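# Snap a jar lid fully onto a loose jar

## Task

A jar sits free on the table with its lid resting on top. Push the lid down firmly until it clicks on around its whole circumference and sits flat on the rim; if one side seats first, push on the side still raised. Never let the wrist camera or its bracket (on the little-finger side near the heel of the palm) press on the lid, or the task fails. At the end the jar must be upright on the table, neither jar nor lid may still be moving, and nothing may rely on the robot to stay in place: release, then pull the hands away.

## Robot and tools

Robot: two six-joint arms, left_arm and right_arm, facing each other across a table. Each carries an identical five-finger RIGHT hand, so hand numbers and axes mean the same thing on both (they are not mirrored).

Scene frame: origin on the table top halfway between the arm bases, table top at z = 0, +z up, left_arm's base on the +y side. The names left/right do not match image sides. Result positions are in metres, orientations as quaternions wxyz, velocities in m/s and rad/s. Reported positions may be slightly off, more at long reach.

Hand point: a point fixed to the palm, 0.05 m in front of it where a pinch would meet. Its own axes: +z along straightened fingers (fingertips reach 0.06-0.07 m past it), +y outward from the palm face, +x across the palm toward the little finger. The hand extends 0.08 m on the little-finger side; on the thumb side 0.02 m with the thumb swung in front of the palm, up to 0.09 m otherwise. A wrist bracket with the camera sits on the little-finger side, 0.03 m beyond the point along +y and 0.11 m out across the palm. For this task, keep that bracket off the lid: press with the palm, fingers or fingertips.

A row is 28 numbers, each in [-1, 1], always all 28 even if one arm is idle. First 14 are left: dx, dy, dz, rx, ry, rz, then hand little, ring, middle, index, thumb_bend, thumb_turn, force_limit, speed. The next 14 are the same for right. dx..rz are an offset, not a pose: measured in that hand point's own axes from its pose in the most recent result showing it (for the second or later call within one reply, or before any such result, from where it is when the action begins). 1.0 equals 0.6 m or 180 degrees; rx, ry, rz form one rotation vector. All zeros pulls the arm back to that reference pose, it is not a pause. Hand numbers are absolute targets: fingers and thumb_bend +1 straight, -1 fully curled; thumb_turn +1 beside the palm, -1 across in front. Pinch is roughly index -0.22, thumb_bend -0.75, thumb_turn -0.57. force_limit maps -1..+1 to about 0..10 N at the fingertip (0..15 N for thumb motors), only for closing. speed maps -1..+1 to nearly stopped..full (full travel 0.6 s). There is no 'no change' value: to keep a hand as it is, resend its last eight numbers, or before any, its hand_measured six plus hand_force_limit and hand_speed.

Tools:
execute_actions {actions, pictures}: actions is a list holding at most one item. Empty list = just report state. {rows:[...], steps:n} runs up to 15 control steps at 1/30 s each (default 15), one row per step, last row repeated. {steps:n} without rows waits up to 300 steps, counted from the last result including your reply time. A refused call sends nothing.
move {target, speed, stop_force}: target is one 28-number row as above. Each hand point follows a straight line to its target; both finish together in 0.5-10 s (cut off at 10 s). speed is m/s, 0.002 to 0.5, default 0.25; rotation up to twice that in rad/s. stop_force, 9 to 40 N for both arms, ends an arm's path once its wrist sensor reads that much extra resistance along the direction of travel for two steps; the arm then backs to its position two steps earlier and holds. Only usable after 0.2 s of scene time; unreliable if that hand also rotates; omit it when lifting off something you are pressing, or the move ends instantly. With a very slow speed, a target well beyond contact is acceptable; fast contacts still spike and can fault. Without stop_force, aiming even slightly past a hard surface can fault the stiff arm.
wait {seconds 0-10}: lets time pass, sends nothing.
zoom_image {camera, region [x0,y0,x1,y1]}: enlarged crop, max 504x504 px, cameras cam_high 896x504, cam_low 896x504, cam_left_wrist and cam_right_wrist 504x504.
show_instructions: shows reference images.
finished_scene {scene}: ends and grades the scene; irreversible.

Control details: each step the commanded pose is clipped to 100 mm and 16 degrees from the measured pose; motion lags about 0.17 s; position beats orientation if both cannot be met. Joint speed limits mean big moves may come up short: check the result and send the remainder.

Results: a state line per arm with pose and velocities; Wrist force and Wrist torque in each arm's end-effector axes (noisy, offsets up to about 4 N, saturating near 50 N; pressing shows force pointing back into the arm); hand_measured, hand_stopped_by (moving, target, force, stalled, fault), hand_load_n (positive when pushed open), hand_force_limit, hand_speed; a Hand target line. move adds a 'move:' line: done, off_target, moving, held, fault or contact (stop_force ended that arm's path), and limits such as paced (pose clipped) or held (steps blocked). 'pose unreachable' and HELD mean the clearance check altered or blocked commands.

Avoid: torque at a joint reaching its limit (139 N m big joints, 26 N m wrist joints) or any outside force of 150 N, both stop the arm for 10 s; the two arms touching hard; knocking the jar over or off the table; leaving a hand on the lid at the end; motor overheating from long holding (warning at 70 °C, brake at 85 °C). Approach slowly, press straight down with a stop_force, verify in cameras that the lid sits flat, then lift off without stop_force.

Each tool is called after ">>>" in YAML: its name, and indented under it one key for each argument.

Reference images:

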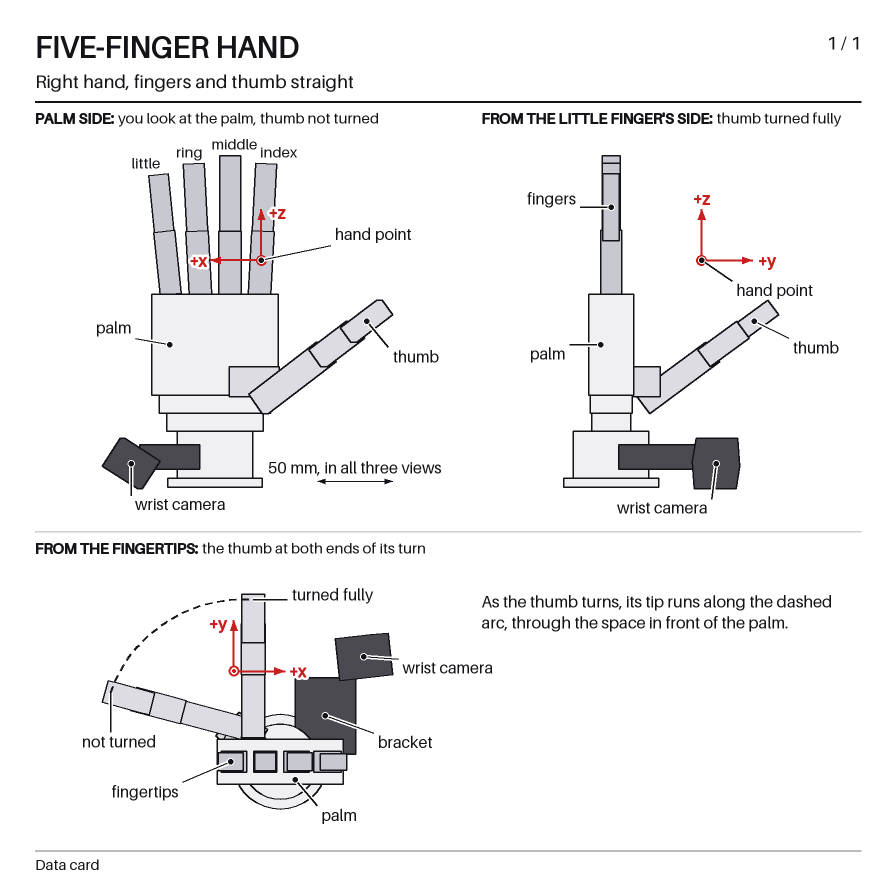

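## Session

>>> execute_actions:
  actions: []

Scene clock: 0.00 s of 5400.00 s.
left_arm: end_effector_position=(+0.3311, +0.4816, +0.4835) hand_measured=(+1.000, +1.000, +1.000, +1.000, +1.000, +1.000) hand_load_n=(+0.0, +0.0, +0.0, +0.0, +0.0, +0.0) hand_stopped_by=(target, target, target, target, target, target) hand_force_limit=0.00 hand_speed=-0.80 end_effector_quat_wxyz=(+0.019, +0.359, +0.933, +0.004) end_effector_velocity=(+0.000, +0.000, -0.000) end_effector_angular_velocity=(-0.000, +0.000, +0.002) | right_arm: end_effector_position=(+0.1216, -0.2703, +0.4857) hand_measured=(+1.000, +1.000, +1.000, +1.000, +1.000, +1.000) hand_load_n=(+0.0, +0.0, +0.0, +0.0, +0.0, +0.0) hand_stopped_by=(target, target, target, target, target, target) hand_force_limit=0.00 hand_speed=-0.80 end_effector_quat_wxyz=(-0.007, -0.388, +0.922, +0.008) end_effector_velocity=(+0.000, +0.000, +0.000) end_effector_angular_velocity=(+0.000, +0.000, -0.001)
Joint positions: left_arm=[ 0.527 -1.731  1.334  1.943  1.541 -1.893] | right_arm=[-1.21  -1.703  1.311  1.975  1.554 -1.913]
Joint velocities: left_arm=[ 0.001  0.     0.001 -0.001  0.    -0.001] | right_arm=[-0.001  0.    -0.     0.    -0.001  0.   ]
Joint torques (N m, as the arm reports them, + toward a larger angle): no reading
Wrist force (N, on the end effector, along its own x y z axes, offset not removed): no reading
Wrist torque (N m, same axes, about the end effector's origin, offset not removed): no reading
Hand target (left_arm): +0.331, +0.482, +0.484; +0.019, +0.359, +0.933, +0.004
Hand target (right_arm): +0.122, -0.270, +0.486; -0.007, -0.388, +0.922, +0.008

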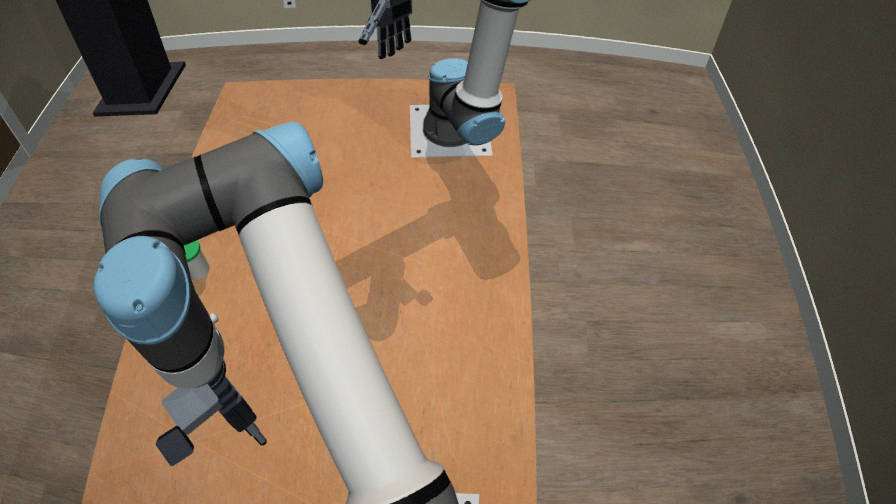

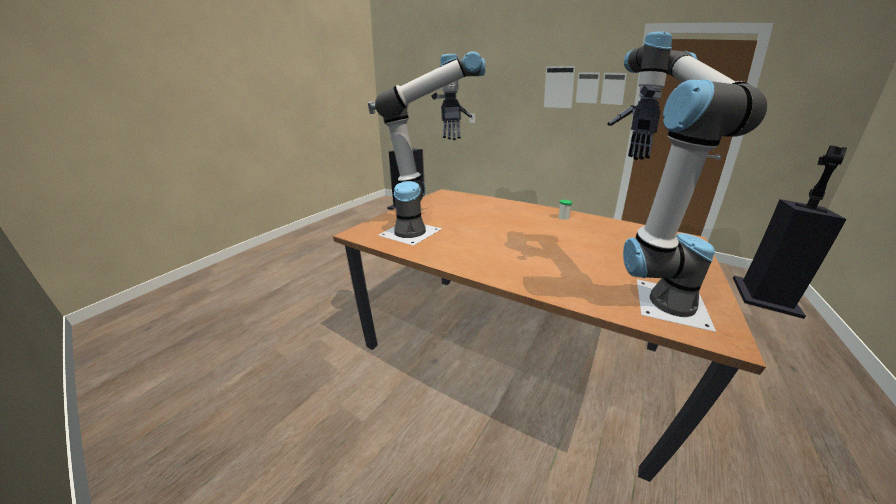

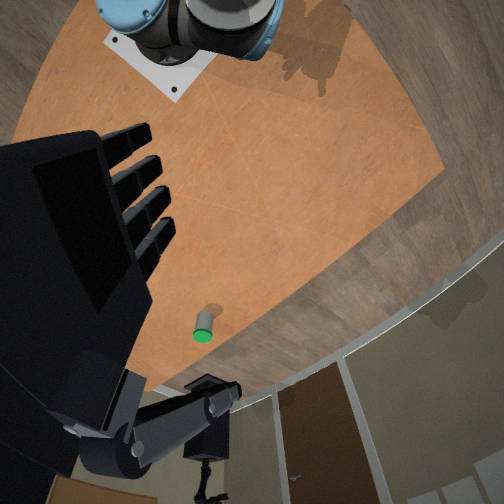

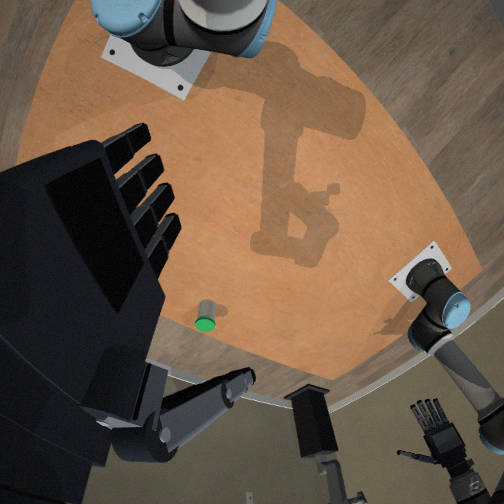

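>>> move:
  target: [0,0,0,0,0,0,1,1,1,1,1,1,0,-0.8,-0.705,-0.197,0.225,0,0,0,-1,-1,-1,-1,1,1,0,0.5]

Scene clock: 47.27 s of 5400.00 s.
left_arm: end_effector_position=(+0.3311, +0.4816, +0.4835) hand_measured=(+1.000, +1.000, +1.000, +1.000, +1.000, +1.000) hand_load_n=(+0.0, +0.0, +0.0, +0.0, +0.0, +0.0) hand_stopped_by=(target, target, target, target, target, target) hand_force_limit=0.00 hand_speed=-0.80 end_effector_quat_wxyz=(+0.019, +0.359, +0.933, +0.004) end_effector_velocity=(-0.000, +0.000, +0.000) end_effector_angular_velocity=(-0.000, +0.001, +0.001) | right_arm: end_effector_position=(+0.4976, -0.0503, +0.3436) hand_measured=(-1.000, -1.000, -1.000, -1.000, +1.000, +1.000) hand_load_n=(+0.0, +0.0, +0.0, +0.0, +0.0, +0.0) hand_stopped_by=(target, target, target, target, target, target) hand_force_limit=0.00 hand_speed=0.50 end_effector_quat_wxyz=(+0.083, -0.358, +0.928, +0.061) end_effector_velocity=(+0.001, +0.001, +0.000) end_effector_angular_velocity=(+0.003, -0.005, -0.000)
Joint positions: left_arm=[ 0.527 -1.731  1.334  1.943  1.541 -1.893] | right_arm=[-1.19  -0.577  0.033  1.936  1.467 -1.826]
Joint velocities: left_arm=[ 0.001  0.    -0.001  0.001  0.001  0.001] | right_arm=[ 0.001 -0.    -0.001 -0.005 -0.     0.001]
Joint torques (N m, as the arm reports them, + toward a larger angle): left_arm=[ -1.06  -8.99 -14.61   2.03  -0.16  -0.14] | right_arm=[  9.3  -43.42 -22.05   0.18  -0.19   2.09]
Wrist force (N, on the end effector, along its own x y z axes, offset not removed): left_arm=[-2.3 -2.3 -0.1] | right_arm=[-0.8 0.7 0.4]
Wrist torque (N m, same axes, about the end effector's origin, offset not removed): left_arm=[-0.39 0.27 -0.27] | right_arm=[0.08 0.09 -0.06]
Hand target (left_arm): +0.331, +0.482, +0.484; +0.019, +0.359, +0.933, +0.004
Hand target (right_arm): +0.498, -0.050, +0.344; +0.083, -0.358, +0.928, +0.061
Off the commanded pose (left_arm): 0.000 m, 0 deg.
Off the commanded pose (right_arm): 0.003 m, 12 deg.
elbow stopped short (right arm): the move would have taken joint 3 (elbow) straighter than the controller allows; a more bent joint 3 avoids this.
After step 90, 41.83 s passed at rest.
move: off_target (right_arm)

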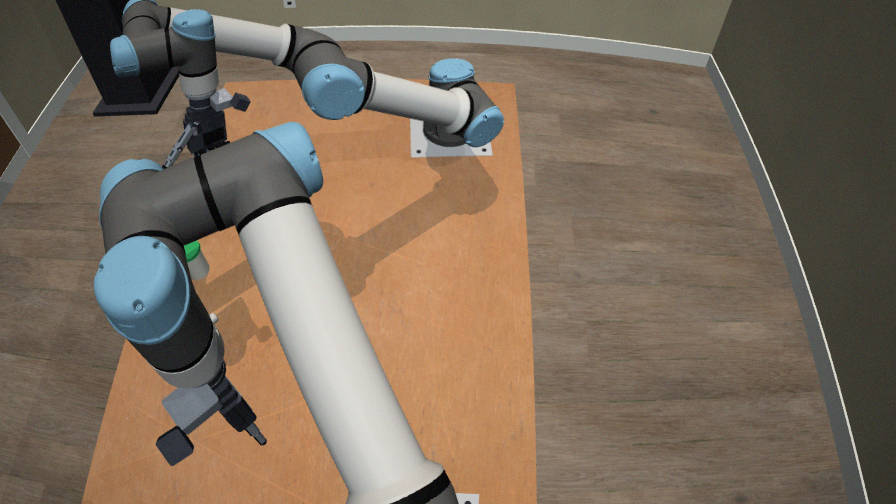

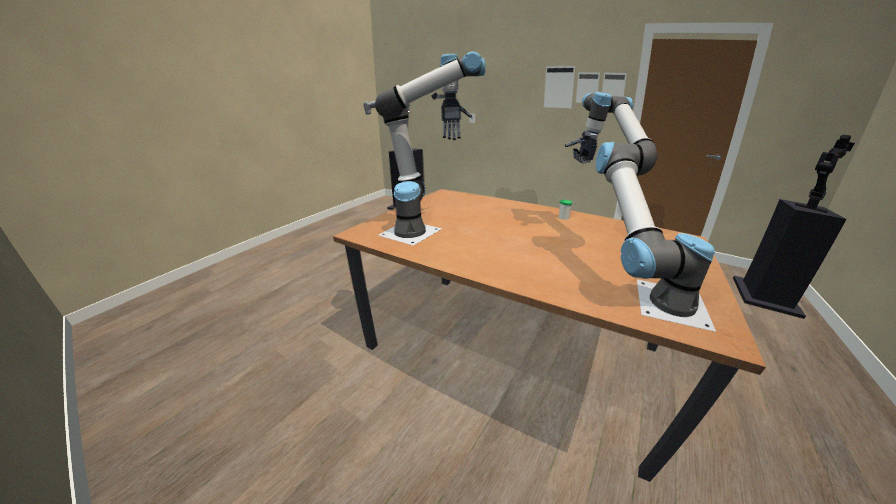

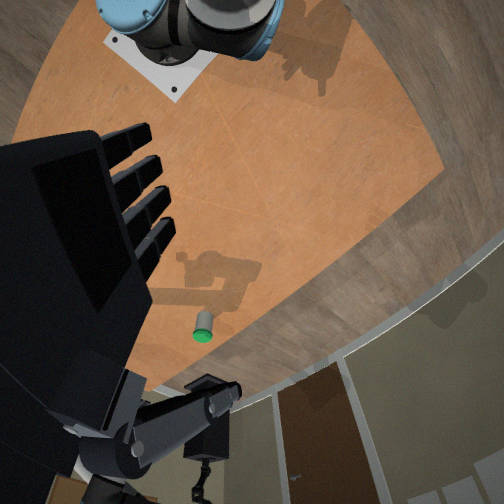

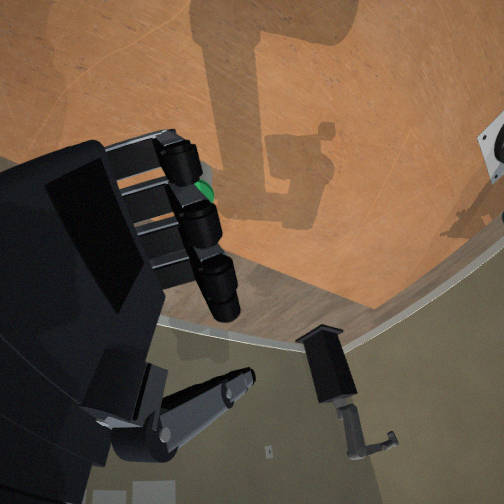

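>>> move:
  target: [0.095,-0.715,0,0,0,0,1,1,1,1,1,1,0,-0.8,0,0,0,-0.310,-0.368,0.419,-1,-1,-1,-1,1,1,0,0.5]

Scene clock: 92.07 s of 5400.00 s.
left_arm: end_effector_position=(+0.0022, +0.2010, +0.4734) hand_measured=(+1.000, +1.000, +1.000, +1.000, +1.000, +1.000) hand_load_n=(+0.0, +0.0, +0.0, +0.0, +0.0, +0.0) hand_stopped_by=(target, target, target, target, target, target) hand_force_limit=0.00 hand_speed=-0.80 end_effector_quat_wxyz=(+0.019, +0.359, +0.933, +0.003) end_effector_velocity=(+0.001, -0.001, +0.001) end_effector_angular_velocity=(+0.000, -0.003, +0.002) | right_arm: end_effector_position=(+0.4974, -0.0503, +0.3445) hand_measured=(-1.000, -1.000, -1.000, -1.000, +1.000, +1.000) hand_load_n=(+0.0, +0.0, +0.0, +0.0, +0.0, +0.0) hand_stopped_by=(target, target, target, target, target, target) hand_force_limit=0.00 hand_speed=0.50 end_effector_quat_wxyz=(+0.314, +0.316, +0.633, +0.633) end_effector_velocity=(+0.000, +0.000, -0.000) end_effector_angular_velocity=(+0.004, -0.000, -0.004)
Joint positions: left_arm=[-0.622 -1.297  0.91   1.973  1.536 -3.042] | right_arm=[-1.001 -1.355  1.87  -0.514  1.587  0.003]
Joint velocities: left_arm=[ 0.002  0.004 -0.006  0.004 -0.002 -0.   ] | right_arm=[ 0.003  0.003 -0.001 -0.004  0.007  0.003]
Joint torques (N m, as the arm reports them, + toward a larger angle): left_arm=[ -7.21 -18.36 -28.     3.55   1.16  -1.76] | right_arm=[  9.25 -18.95 -24.14  -3.3    1.78   1.94]
Wrist force (N, on the end effector, along its own x y z axes, offset not removed): left_arm=[-1.8 -1.2 -2.3] | right_arm=[-2.0 -1.7 3.0]
Wrist torque (N m, same axes, about the end effector's origin, offset not removed): left_arm=[-0.07 0.27 -0.21] | right_arm=[-0.49 0.21 -0.17]
Hand target (left_arm): +0.002, +0.201, +0.473; +0.019, +0.359, +0.933, +0.003
Hand target (right_arm): +0.497, -0.050, +0.345; +0.314, +0.316, +0.633, +0.633
Off the commanded pose (left_arm): 0.001 m, 0 deg.
Off the commanded pose (right_arm): 0.001 m, 0 deg.
After step 90, 37.33 s passed at rest.
move: done

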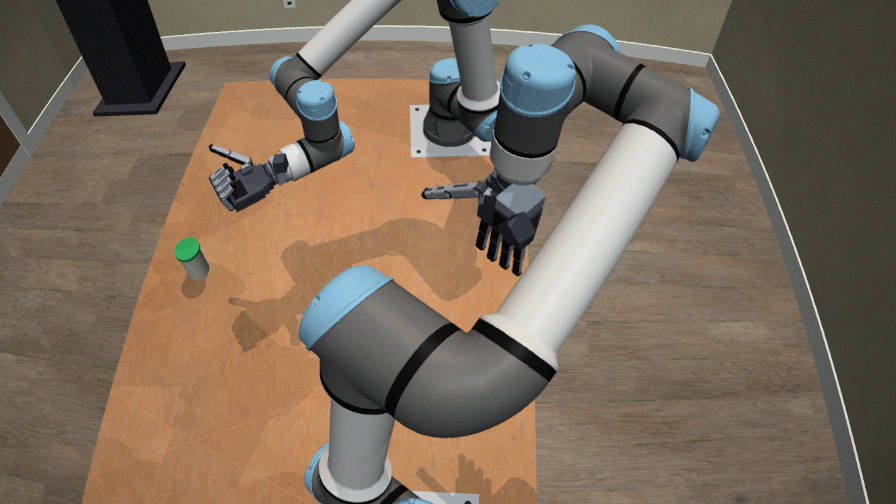

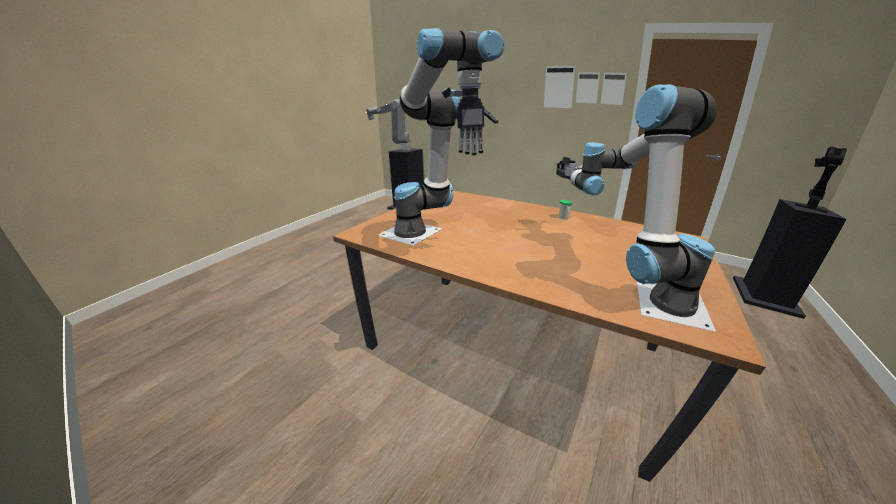

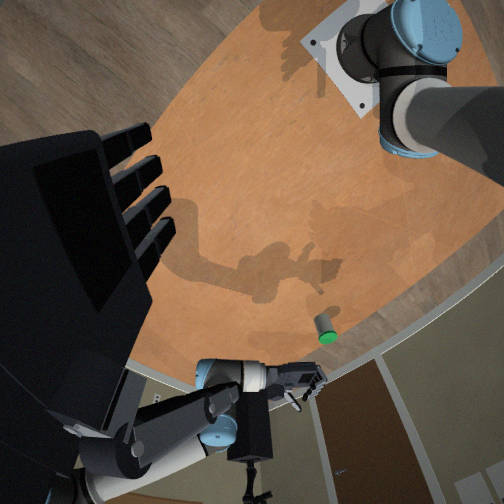

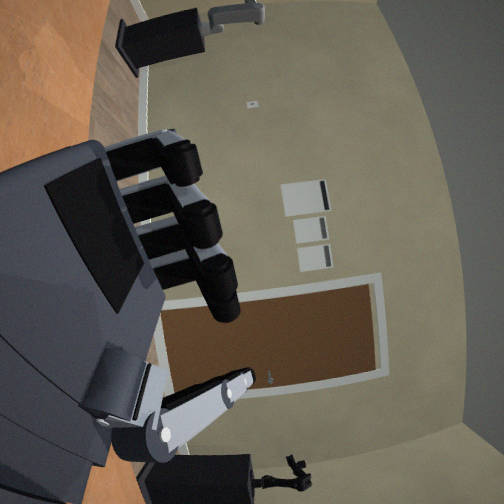

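>>> move:
  target: [0,0,0,0,0,0,1,1,1,1,1,1,0,-0.8,-0.113,-0.14,0.258,0,0,0,-1,-1,-1,-1,1,1,0,0.5]

>>> zoom_image:
  camera: "cam_high"
  region: [100,150,340,330]

>>> zoom_image:
  camera: "cam_low"
  region: [500,150,660,250]

Scene clock: 100.57 s of 5400.00 s.
left_arm: end_effector_position=(+0.0022, +0.2010, +0.4734) hand_measured=(+1.000, +1.000, +1.000, +1.000, +1.000, +1.000) hand_load_n=(+0.0, +0.0, +0.0, +0.0, +0.0, +0.0) hand_stopped_by=(target, target, target, target, target, target) hand_force_limit=0.00 hand_speed=-0.80 end_effector_quat_wxyz=(+0.019, +0.359, +0.933, +0.003) end_effector_velocity=(+0.000, -0.001, +0.000) end_effector_angular_velocity=(-0.004, +0.000, -0.000) | right_arm: end_effector_position=(+0.6614, -0.0113, +0.2597) hand_measured=(-1.000, -1.000, -1.000, -1.000, +1.000, +1.000) hand_load_n=(+0.0, +0.0, +0.0, +0.0, +0.0, +0.0) hand_stopped_by=(target, target, target, target, target, target) hand_force_limit=0.00 hand_speed=0.50 end_effector_quat_wxyz=(+0.314, +0.316, +0.633, +0.633) end_effector_velocity=(+0.001, +0.001, -0.001) end_effector_angular_velocity=(-0.000, +0.000, -0.000)
Joint positions: left_arm=[-0.622 -1.297  0.91   1.973  1.536 -3.042] | right_arm=[-1.122 -0.961  1.531 -0.568  1.466  0.002]
Joint velocities: left_arm=[-0.    -0.001 -0.    -0.002 -0.002 -0.   ] | right_arm=[ 0.     0.003 -0.004  0.001  0.001 -0.   ]
Joint torques (N m, as the arm reports them, + toward a larger angle): left_arm=[ -1.54 -39.94  -2.89   1.16  -0.29  -0.26] | right_arm=[ -9.15 -34.87 -21.72   0.76  -1.56  -1.87]
Wrist force (N, on the end effector, along its own x y z axes, offset not removed): left_arm=[-1.6 -1.2 -0.8] | right_arm=[-3.6 1.1 1.3]
Wrist torque (N m, same axes, about the end effector's origin, offset not removed): left_arm=[-0.15 0.20 -0.19] | right_arm=[0.05 0.50 -0.18]
Hand target (left_arm): +0.002, +0.201, +0.473; +0.019, +0.359, +0.933, +0.003
Hand target (right_arm): +0.662, -0.011, +0.260; +0.314, +0.316, +0.633, +0.633
Off the commanded pose (left_arm): 0.000 m, 0 deg.
Off the commanded pose (right_arm): 0.001 m, 0 deg.
After step 90, 4.20 s passed at rest.
move: done

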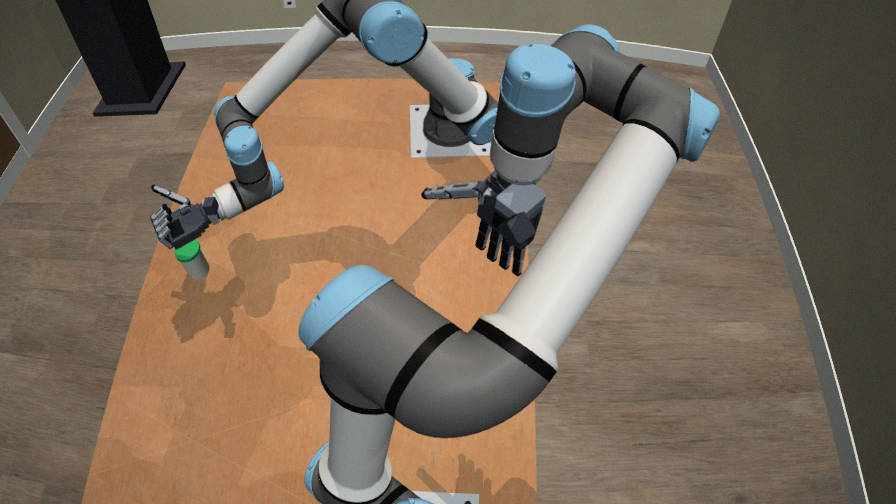

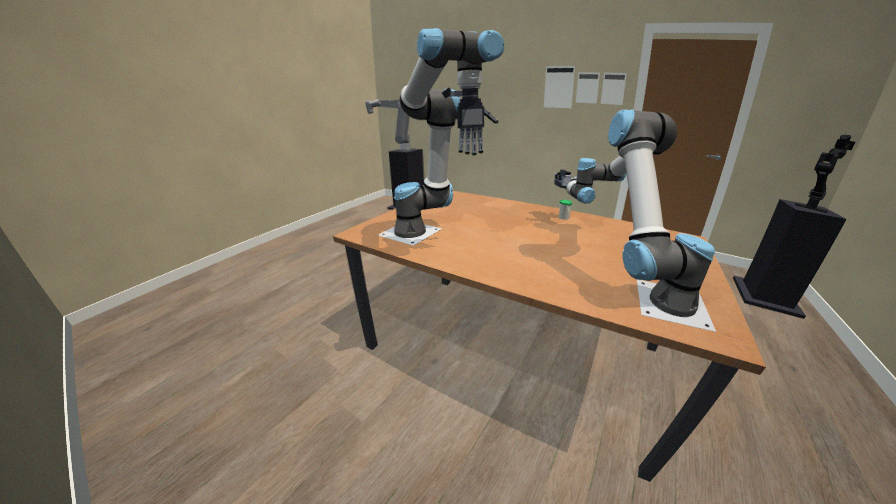

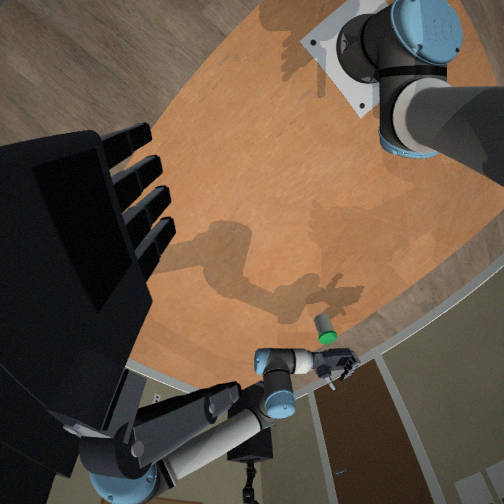

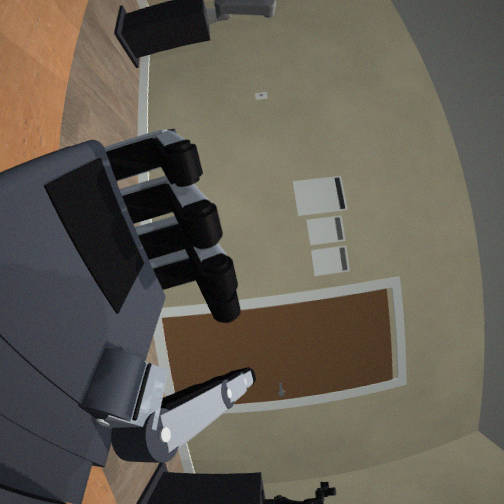

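Region (100, 150, 340, 330) of cam_high's 896x504 image, scaled by 2.100, with more detail than that image has; it fills the top 378 rows of this view, and the rest is white.

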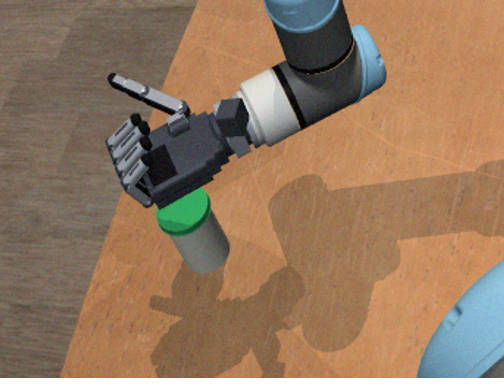

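Region (500, 150, 660, 250) of cam_low's 896x504 image, scaled by 3.150, with more detail than that image has; it fills the top 315 rows of this view, and the rest is white.

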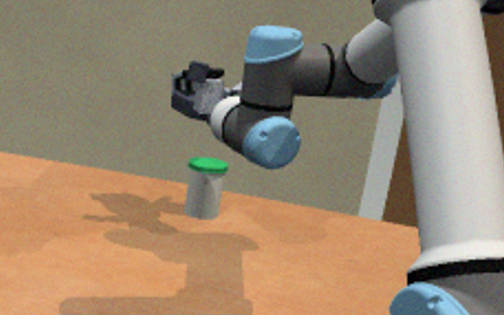

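>>> move:
  target: [0,0,0,0,0,0,1,1,1,1,1,1,0,-0.8,0,-0.085,0,0,0,0,-1,-1,-1,-1,1,1,0,0.5]
  speed: 0.08

>>> zoom_image:
  camera: "cam_high"
  region: [100,150,340,330]

>>> zoom_image:
  camera: "cam_low"
  region: [500,150,660,250]

>>> zoom_image:
  camera: "cam_left_wrist"
  region: [270,290,390,390]

Scene clock: 110.03 s of 5400.00 s.
left_arm: end_effector_position=(+0.0022, +0.2010, +0.4734) hand_measured=(+1.000, +1.000, +1.000, +1.000, +1.000, +1.000) hand_load_n=(+0.0, +0.0, +0.0, +0.0, +0.0, +0.0) hand_stopped_by=(target, target, target, target, target, target) hand_force_limit=0.00 hand_speed=-0.80 end_effector_quat_wxyz=(+0.019, +0.359, +0.933, +0.003) end_effector_velocity=(+0.000, +0.000, +0.000) end_effector_angular_velocity=(+0.001, -0.001, -0.001) | right_arm: end_effector_position=(+0.6613, -0.0113, +0.2088) hand_measured=(-1.000, -1.000, -1.000, -1.000, +1.000, +1.000) hand_load_n=(+0.0, +0.0, +0.0, +0.0, +0.0, +0.0) hand_stopped_by=(target, target, target, target, target, target) hand_force_limit=0.00 hand_speed=0.50 end_effector_quat_wxyz=(+0.314, +0.316, +0.633, +0.633) end_effector_velocity=(-0.000, +0.000, -0.001) end_effector_angular_velocity=(-0.000, -0.001, +0.001)
Joint positions: left_arm=[-0.622 -1.297  0.91   1.973  1.536 -3.042] | right_arm=[-1.121 -0.892  1.565 -0.672  1.466  0.002]
Joint velocities: left_arm=[-0.     0.     0.     0.001 -0.     0.   ] | right_arm=[ 0.     0.002  0.    -0.002 -0.    -0.   ]
Joint torques (N m, as the arm reports them, + toward a larger angle): left_arm=[  4.29 -39.2   -3.29   1.18  -0.12   0.4 ] | right_arm=[  8.54 -36.76 -11.42  -3.51   1.65  -1.68]
Wrist force (N, on the end effector, along its own x y z axes, offset not removed): left_arm=[-1.3 -0.7 -1.2] | right_arm=[-1.6 -0.4 0.6]
Wrist torque (N m, same axes, about the end effector's origin, offset not removed): left_arm=[-0.04 0.19 -0.18] | right_arm=[-0.15 0.21 -0.05]
Hand target (left_arm): +0.002, +0.201, +0.473; +0.019, +0.359, +0.933, +0.003
Hand target (right_arm): +0.661, -0.011, +0.209; +0.314, +0.316, +0.633, +0.633
Off the commanded pose (left_arm): 0.000 m, 0 deg.
Off the commanded pose (right_arm): 0.000 m, 0 deg.
After step 90, 5.43 s passed at rest.
move: done

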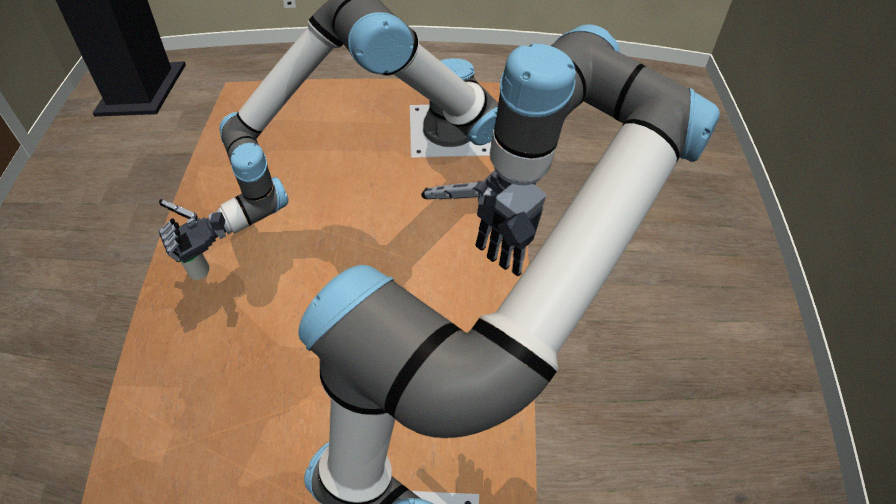

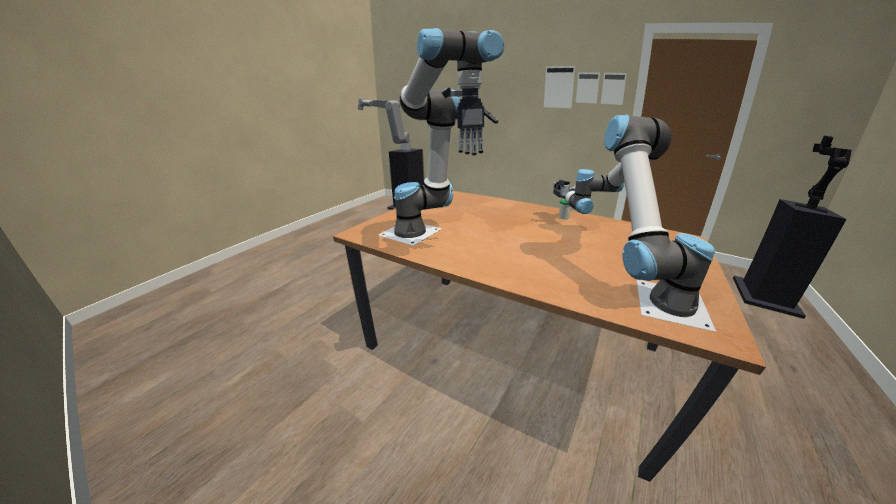

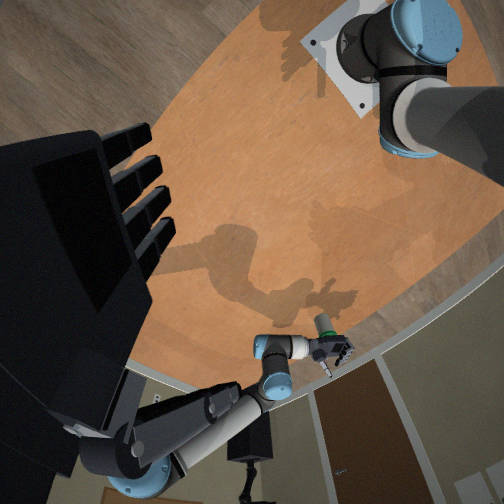

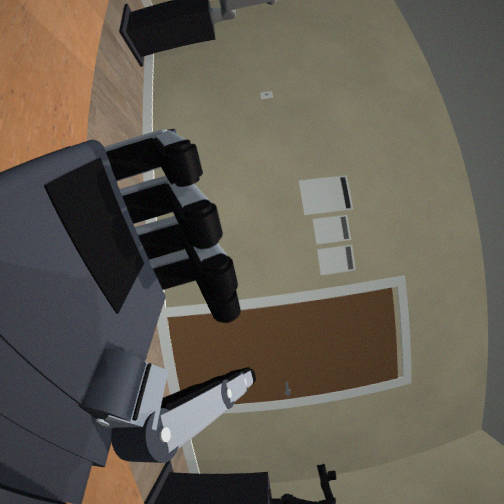

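Region (100, 150, 340, 330) of cam_high's 896x504 image, scaled by 2.100, with more detail than that image has; it fills the top 378 rows of this view, and the rest is white.

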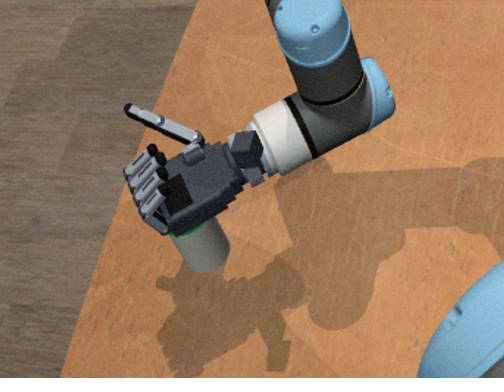

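Region (500, 150, 660, 250) of cam_low's 896x504 image, scaled by 3.150, with more detail than that image has; it fills the top 315 rows of this view, and the rest is white.

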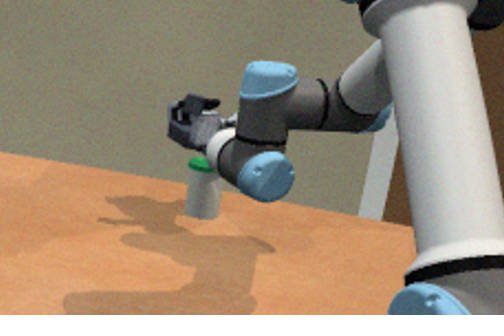

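Region (270, 290, 390, 390) of cam_left_wrist's 504x504 image, scaled by 4.200, with more detail than that image has.

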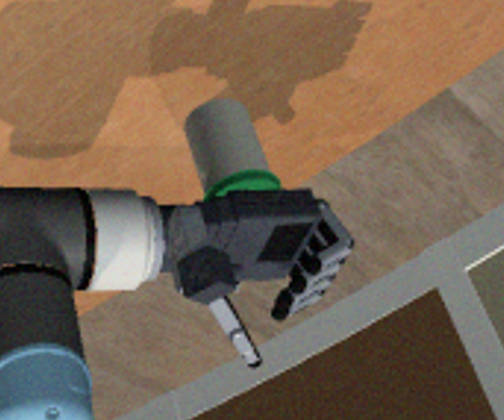

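Touch and use torque to locate contact.

>>> move:
  target: [0,0,0,0,0,0,1,1,1,1,1,1,0,-0.8,0,-0.08,0,0,0,0,-1,-1,-1,-1,1,1,0,0.5]
  speed: 0.006
  stop_force: 12

>>> zoom_image:
  camera: "cam_left_wrist"
  region: [270,290,390,390]

>>> zoom_image:
  camera: "cam_low"
  region: [500,150,660,250]

Scene clock: 125.03 s of 5400.00 s.
left_arm: end_effector_position=(+0.0022, +0.2010, +0.4734) hand_measured=(+1.000, +1.000, +1.000, +1.000, +1.000, +1.000) hand_load_n=(+0.0, +0.0, +0.0, +0.0, +0.0, +0.0) hand_stopped_by=(target, target, target, target, target, target) hand_force_limit=0.00 hand_speed=-0.80 end_effector_quat_wxyz=(+0.019, +0.359, +0.933, +0.003) end_effector_velocity=(+0.001, -0.000, -0.000) end_effector_angular_velocity=(-0.000, -0.000, +0.002) | right_arm: end_effector_position=(+0.6611, -0.0114, +0.1677) hand_measured=(-1.000, -1.000, -1.000, -1.000, +1.000, +1.000) hand_load_n=(+0.0, +0.0, +0.0, +0.0, +0.0, +0.0) hand_stopped_by=(target, target, target, target, target, target) hand_force_limit=0.00 hand_speed=0.50 end_effector_quat_wxyz=(+0.314, +0.316, +0.633, +0.633) end_effector_velocity=(-0.000, +0.000, +0.001) end_effector_angular_velocity=(-0.001, +0.002, +0.001)
Joint positions: left_arm=[-0.622 -1.297  0.91   1.973  1.536 -3.042] | right_arm=[-1.121 -0.829  1.582 -0.752  1.466  0.002]
Joint velocities: left_arm=[ 0.002 -0.     0.    -0.    -0.     0.   ] | right_arm=[ 0.    -0.003  0.     0.005 -0.001  0.   ]
Joint torques (N m, as the arm reports them, + toward a larger angle): left_arm=[  8.11 -39.    -3.58   1.2   -1.28   1.53] | right_arm=[  7.49 -45.31 -11.49   3.81   1.58   1.7 ]
Wrist force (N, on the end effector, along its own x y z axes, offset not removed): left_arm=[-2.0 -1.9 -0.7] | right_arm=[-1.2 12.0 5.7]
Wrist torque (N m, same axes, about the end effector's origin, offset not removed): left_arm=[-0.29 0.21 -0.25] | right_arm=[0.03 0.05 -0.08]
Hand target (left_arm): +0.002, +0.201, +0.473; +0.019, +0.359, +0.933, +0.003
Hand target (right_arm): +0.661, -0.011, +0.168; +0.314, +0.316, +0.633, +0.633
Off the commanded pose (left_arm): 0.000 m, 0 deg.
Off the commanded pose (right_arm): 0.007 m, 0 deg.
After step 90, 4.80 s passed at rest.
move: contact (right_arm)

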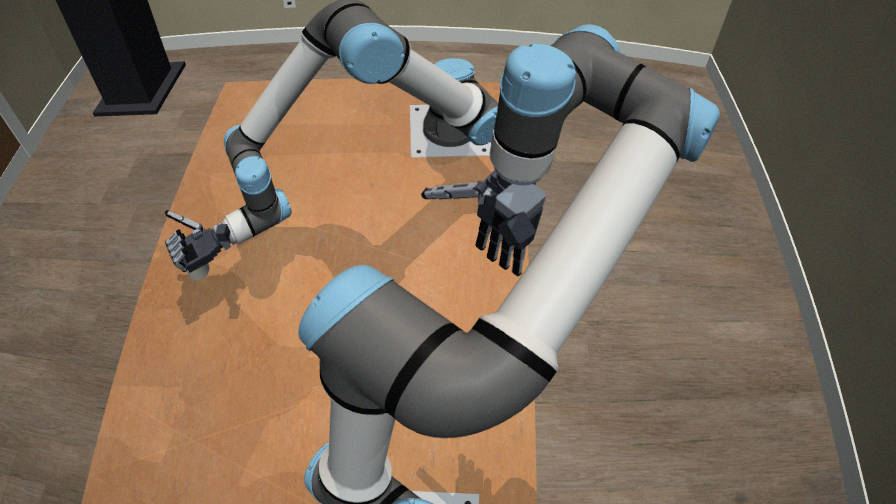

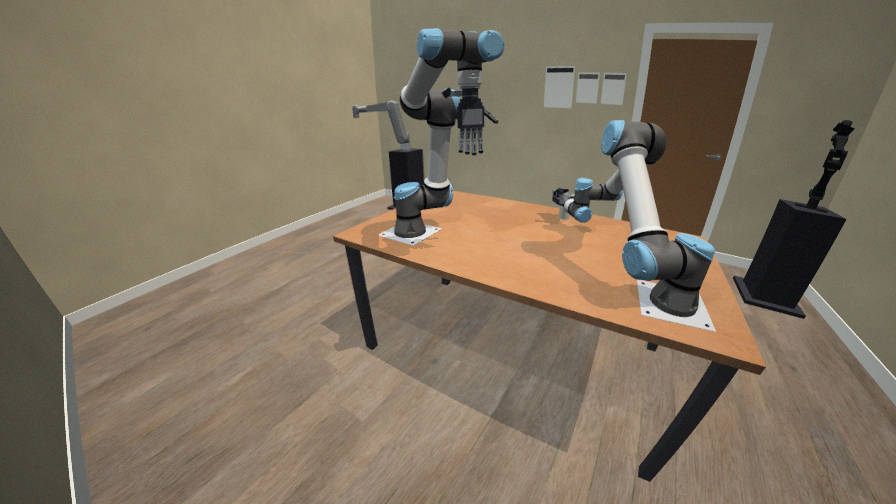

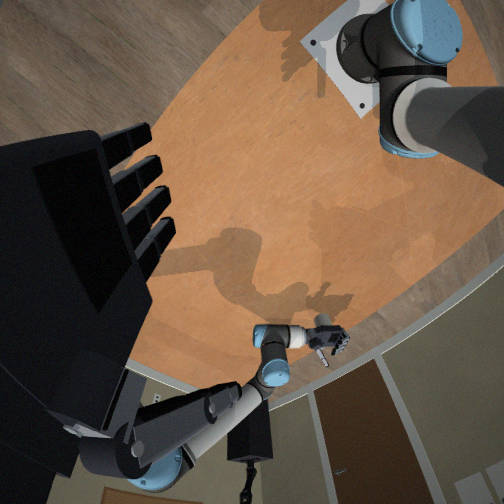

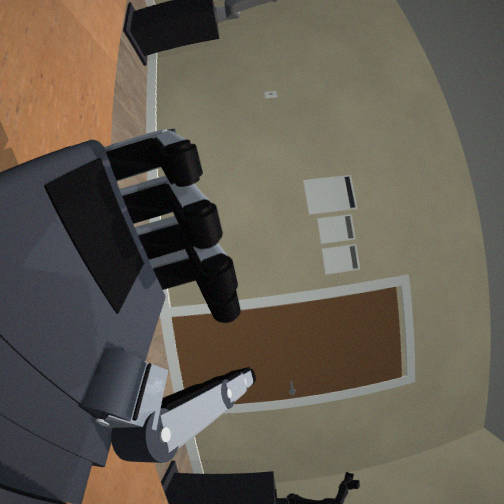

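Region (270, 290, 390, 390) of cam_left_wrist's 504x504 image, scaled by 4.200, with more detail than that image has.

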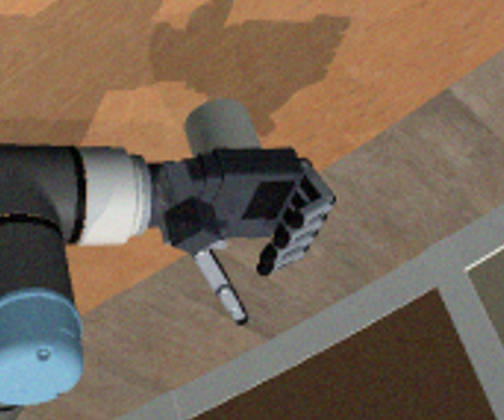

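Region (500, 150, 660, 250) of cam_low's 896x504 image, scaled by 3.150, with more detail than that image has; it fills the top 315 rows of this view, and the rest is white.

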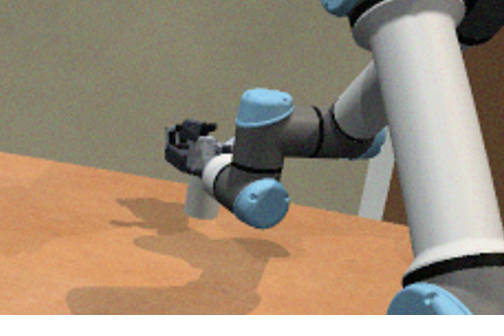

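>>> move:
  target: [0,0,0,0,0,0,1,1,1,1,1,1,0,-0.8,0,-0.02,0,0,0,0,-1,-1,-1,-1,1,1,0,0.5]
  speed: 0.002
  stop_force: 25

Scene clock: 131.90 s of 5400.00 s.
left_arm: end_effector_position=(+0.0022, +0.2010, +0.4734) hand_measured=(+1.000, +1.000, +1.000, +1.000, +1.000, +1.000) hand_load_n=(+0.0, +0.0, +0.0, +0.0, +0.0, +0.0) hand_stopped_by=(target, target, target, target, target, target) hand_force_limit=0.00 hand_speed=-0.80 end_effector_quat_wxyz=(+0.019, +0.359, +0.933, +0.003) end_effector_velocity=(-0.000, -0.001, -0.000) end_effector_angular_velocity=(-0.001, -0.000, -0.000) | right_arm: end_effector_position=(+0.6612, -0.0113, +0.1649) hand_measured=(-1.000, -1.000, -1.000, -1.000, +1.000, +1.000) hand_load_n=(+0.0, +0.0, +0.0, +0.0, +0.0, +0.0) hand_stopped_by=(target, target, target, target, target, target) hand_force_limit=0.00 hand_speed=0.50 end_effector_quat_wxyz=(+0.314, +0.316, +0.633, +0.633) end_effector_velocity=(+0.001, -0.001, +0.000) end_effector_angular_velocity=(-0.000, +0.000, -0.000)
Joint positions: left_arm=[-0.622 -1.297  0.91   1.973  1.536 -3.042] | right_arm=[-1.121 -0.824  1.583 -0.758  1.466  0.002]
Joint velocities: left_arm=[-0.     0.001 -0.    -0.002 -0.001 -0.   ] | right_arm=[-0.001 -0.001  0.     0.001 -0.001 -0.   ]
Joint torques (N m, as the arm reports them, + toward a larger angle): left_arm=[  8.06 -38.27  -3.98   1.17  -1.24   1.57] | right_arm=[  3.38 -30.71  -1.19   7.54   1.4    1.66]
Wrist force (N, on the end effector, along its own x y z axes, offset not removed): left_arm=[-0.4 -1.9 -0.5] | right_arm=[-0.3 31.9 -5.2]
Wrist torque (N m, same axes, about the end effector's origin, offset not removed): left_arm=[-0.33 -0.02 -0.19] | right_arm=[1.52 -0.03 -0.19]
Hand target (left_arm): +0.002, +0.201, +0.473; +0.019, +0.359, +0.933, +0.003
Hand target (right_arm): +0.661, -0.011, +0.165; +0.314, +0.316, +0.633, +0.633
Off the commanded pose (left_arm): 0.000 m, 0 deg.
Off the commanded pose (right_arm): 0.009 m, 0 deg.
After step 90, 1.93 s passed at rest.
move: contact (right_arm)

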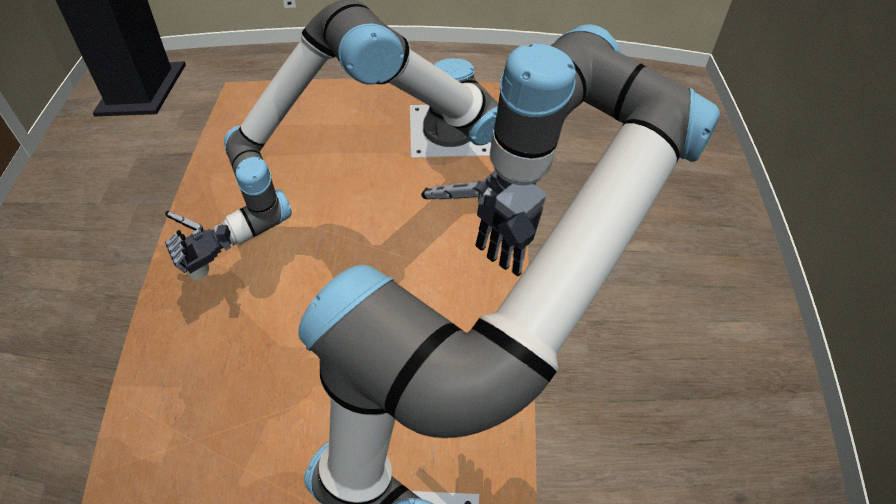

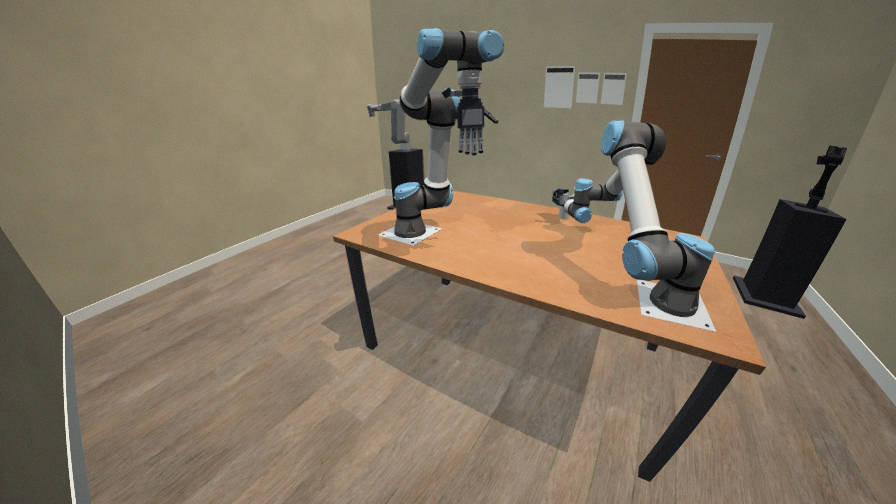

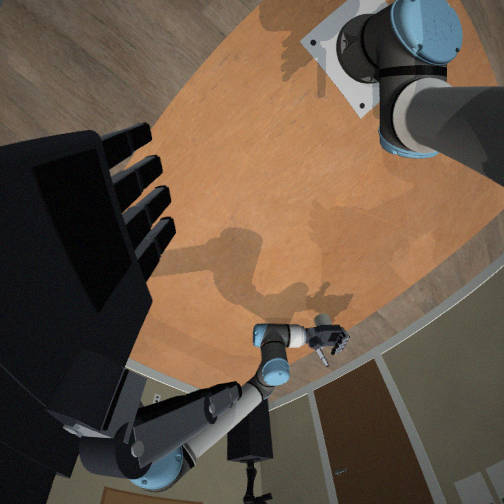

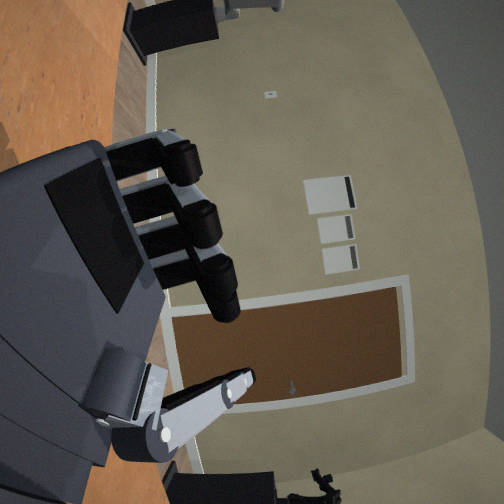

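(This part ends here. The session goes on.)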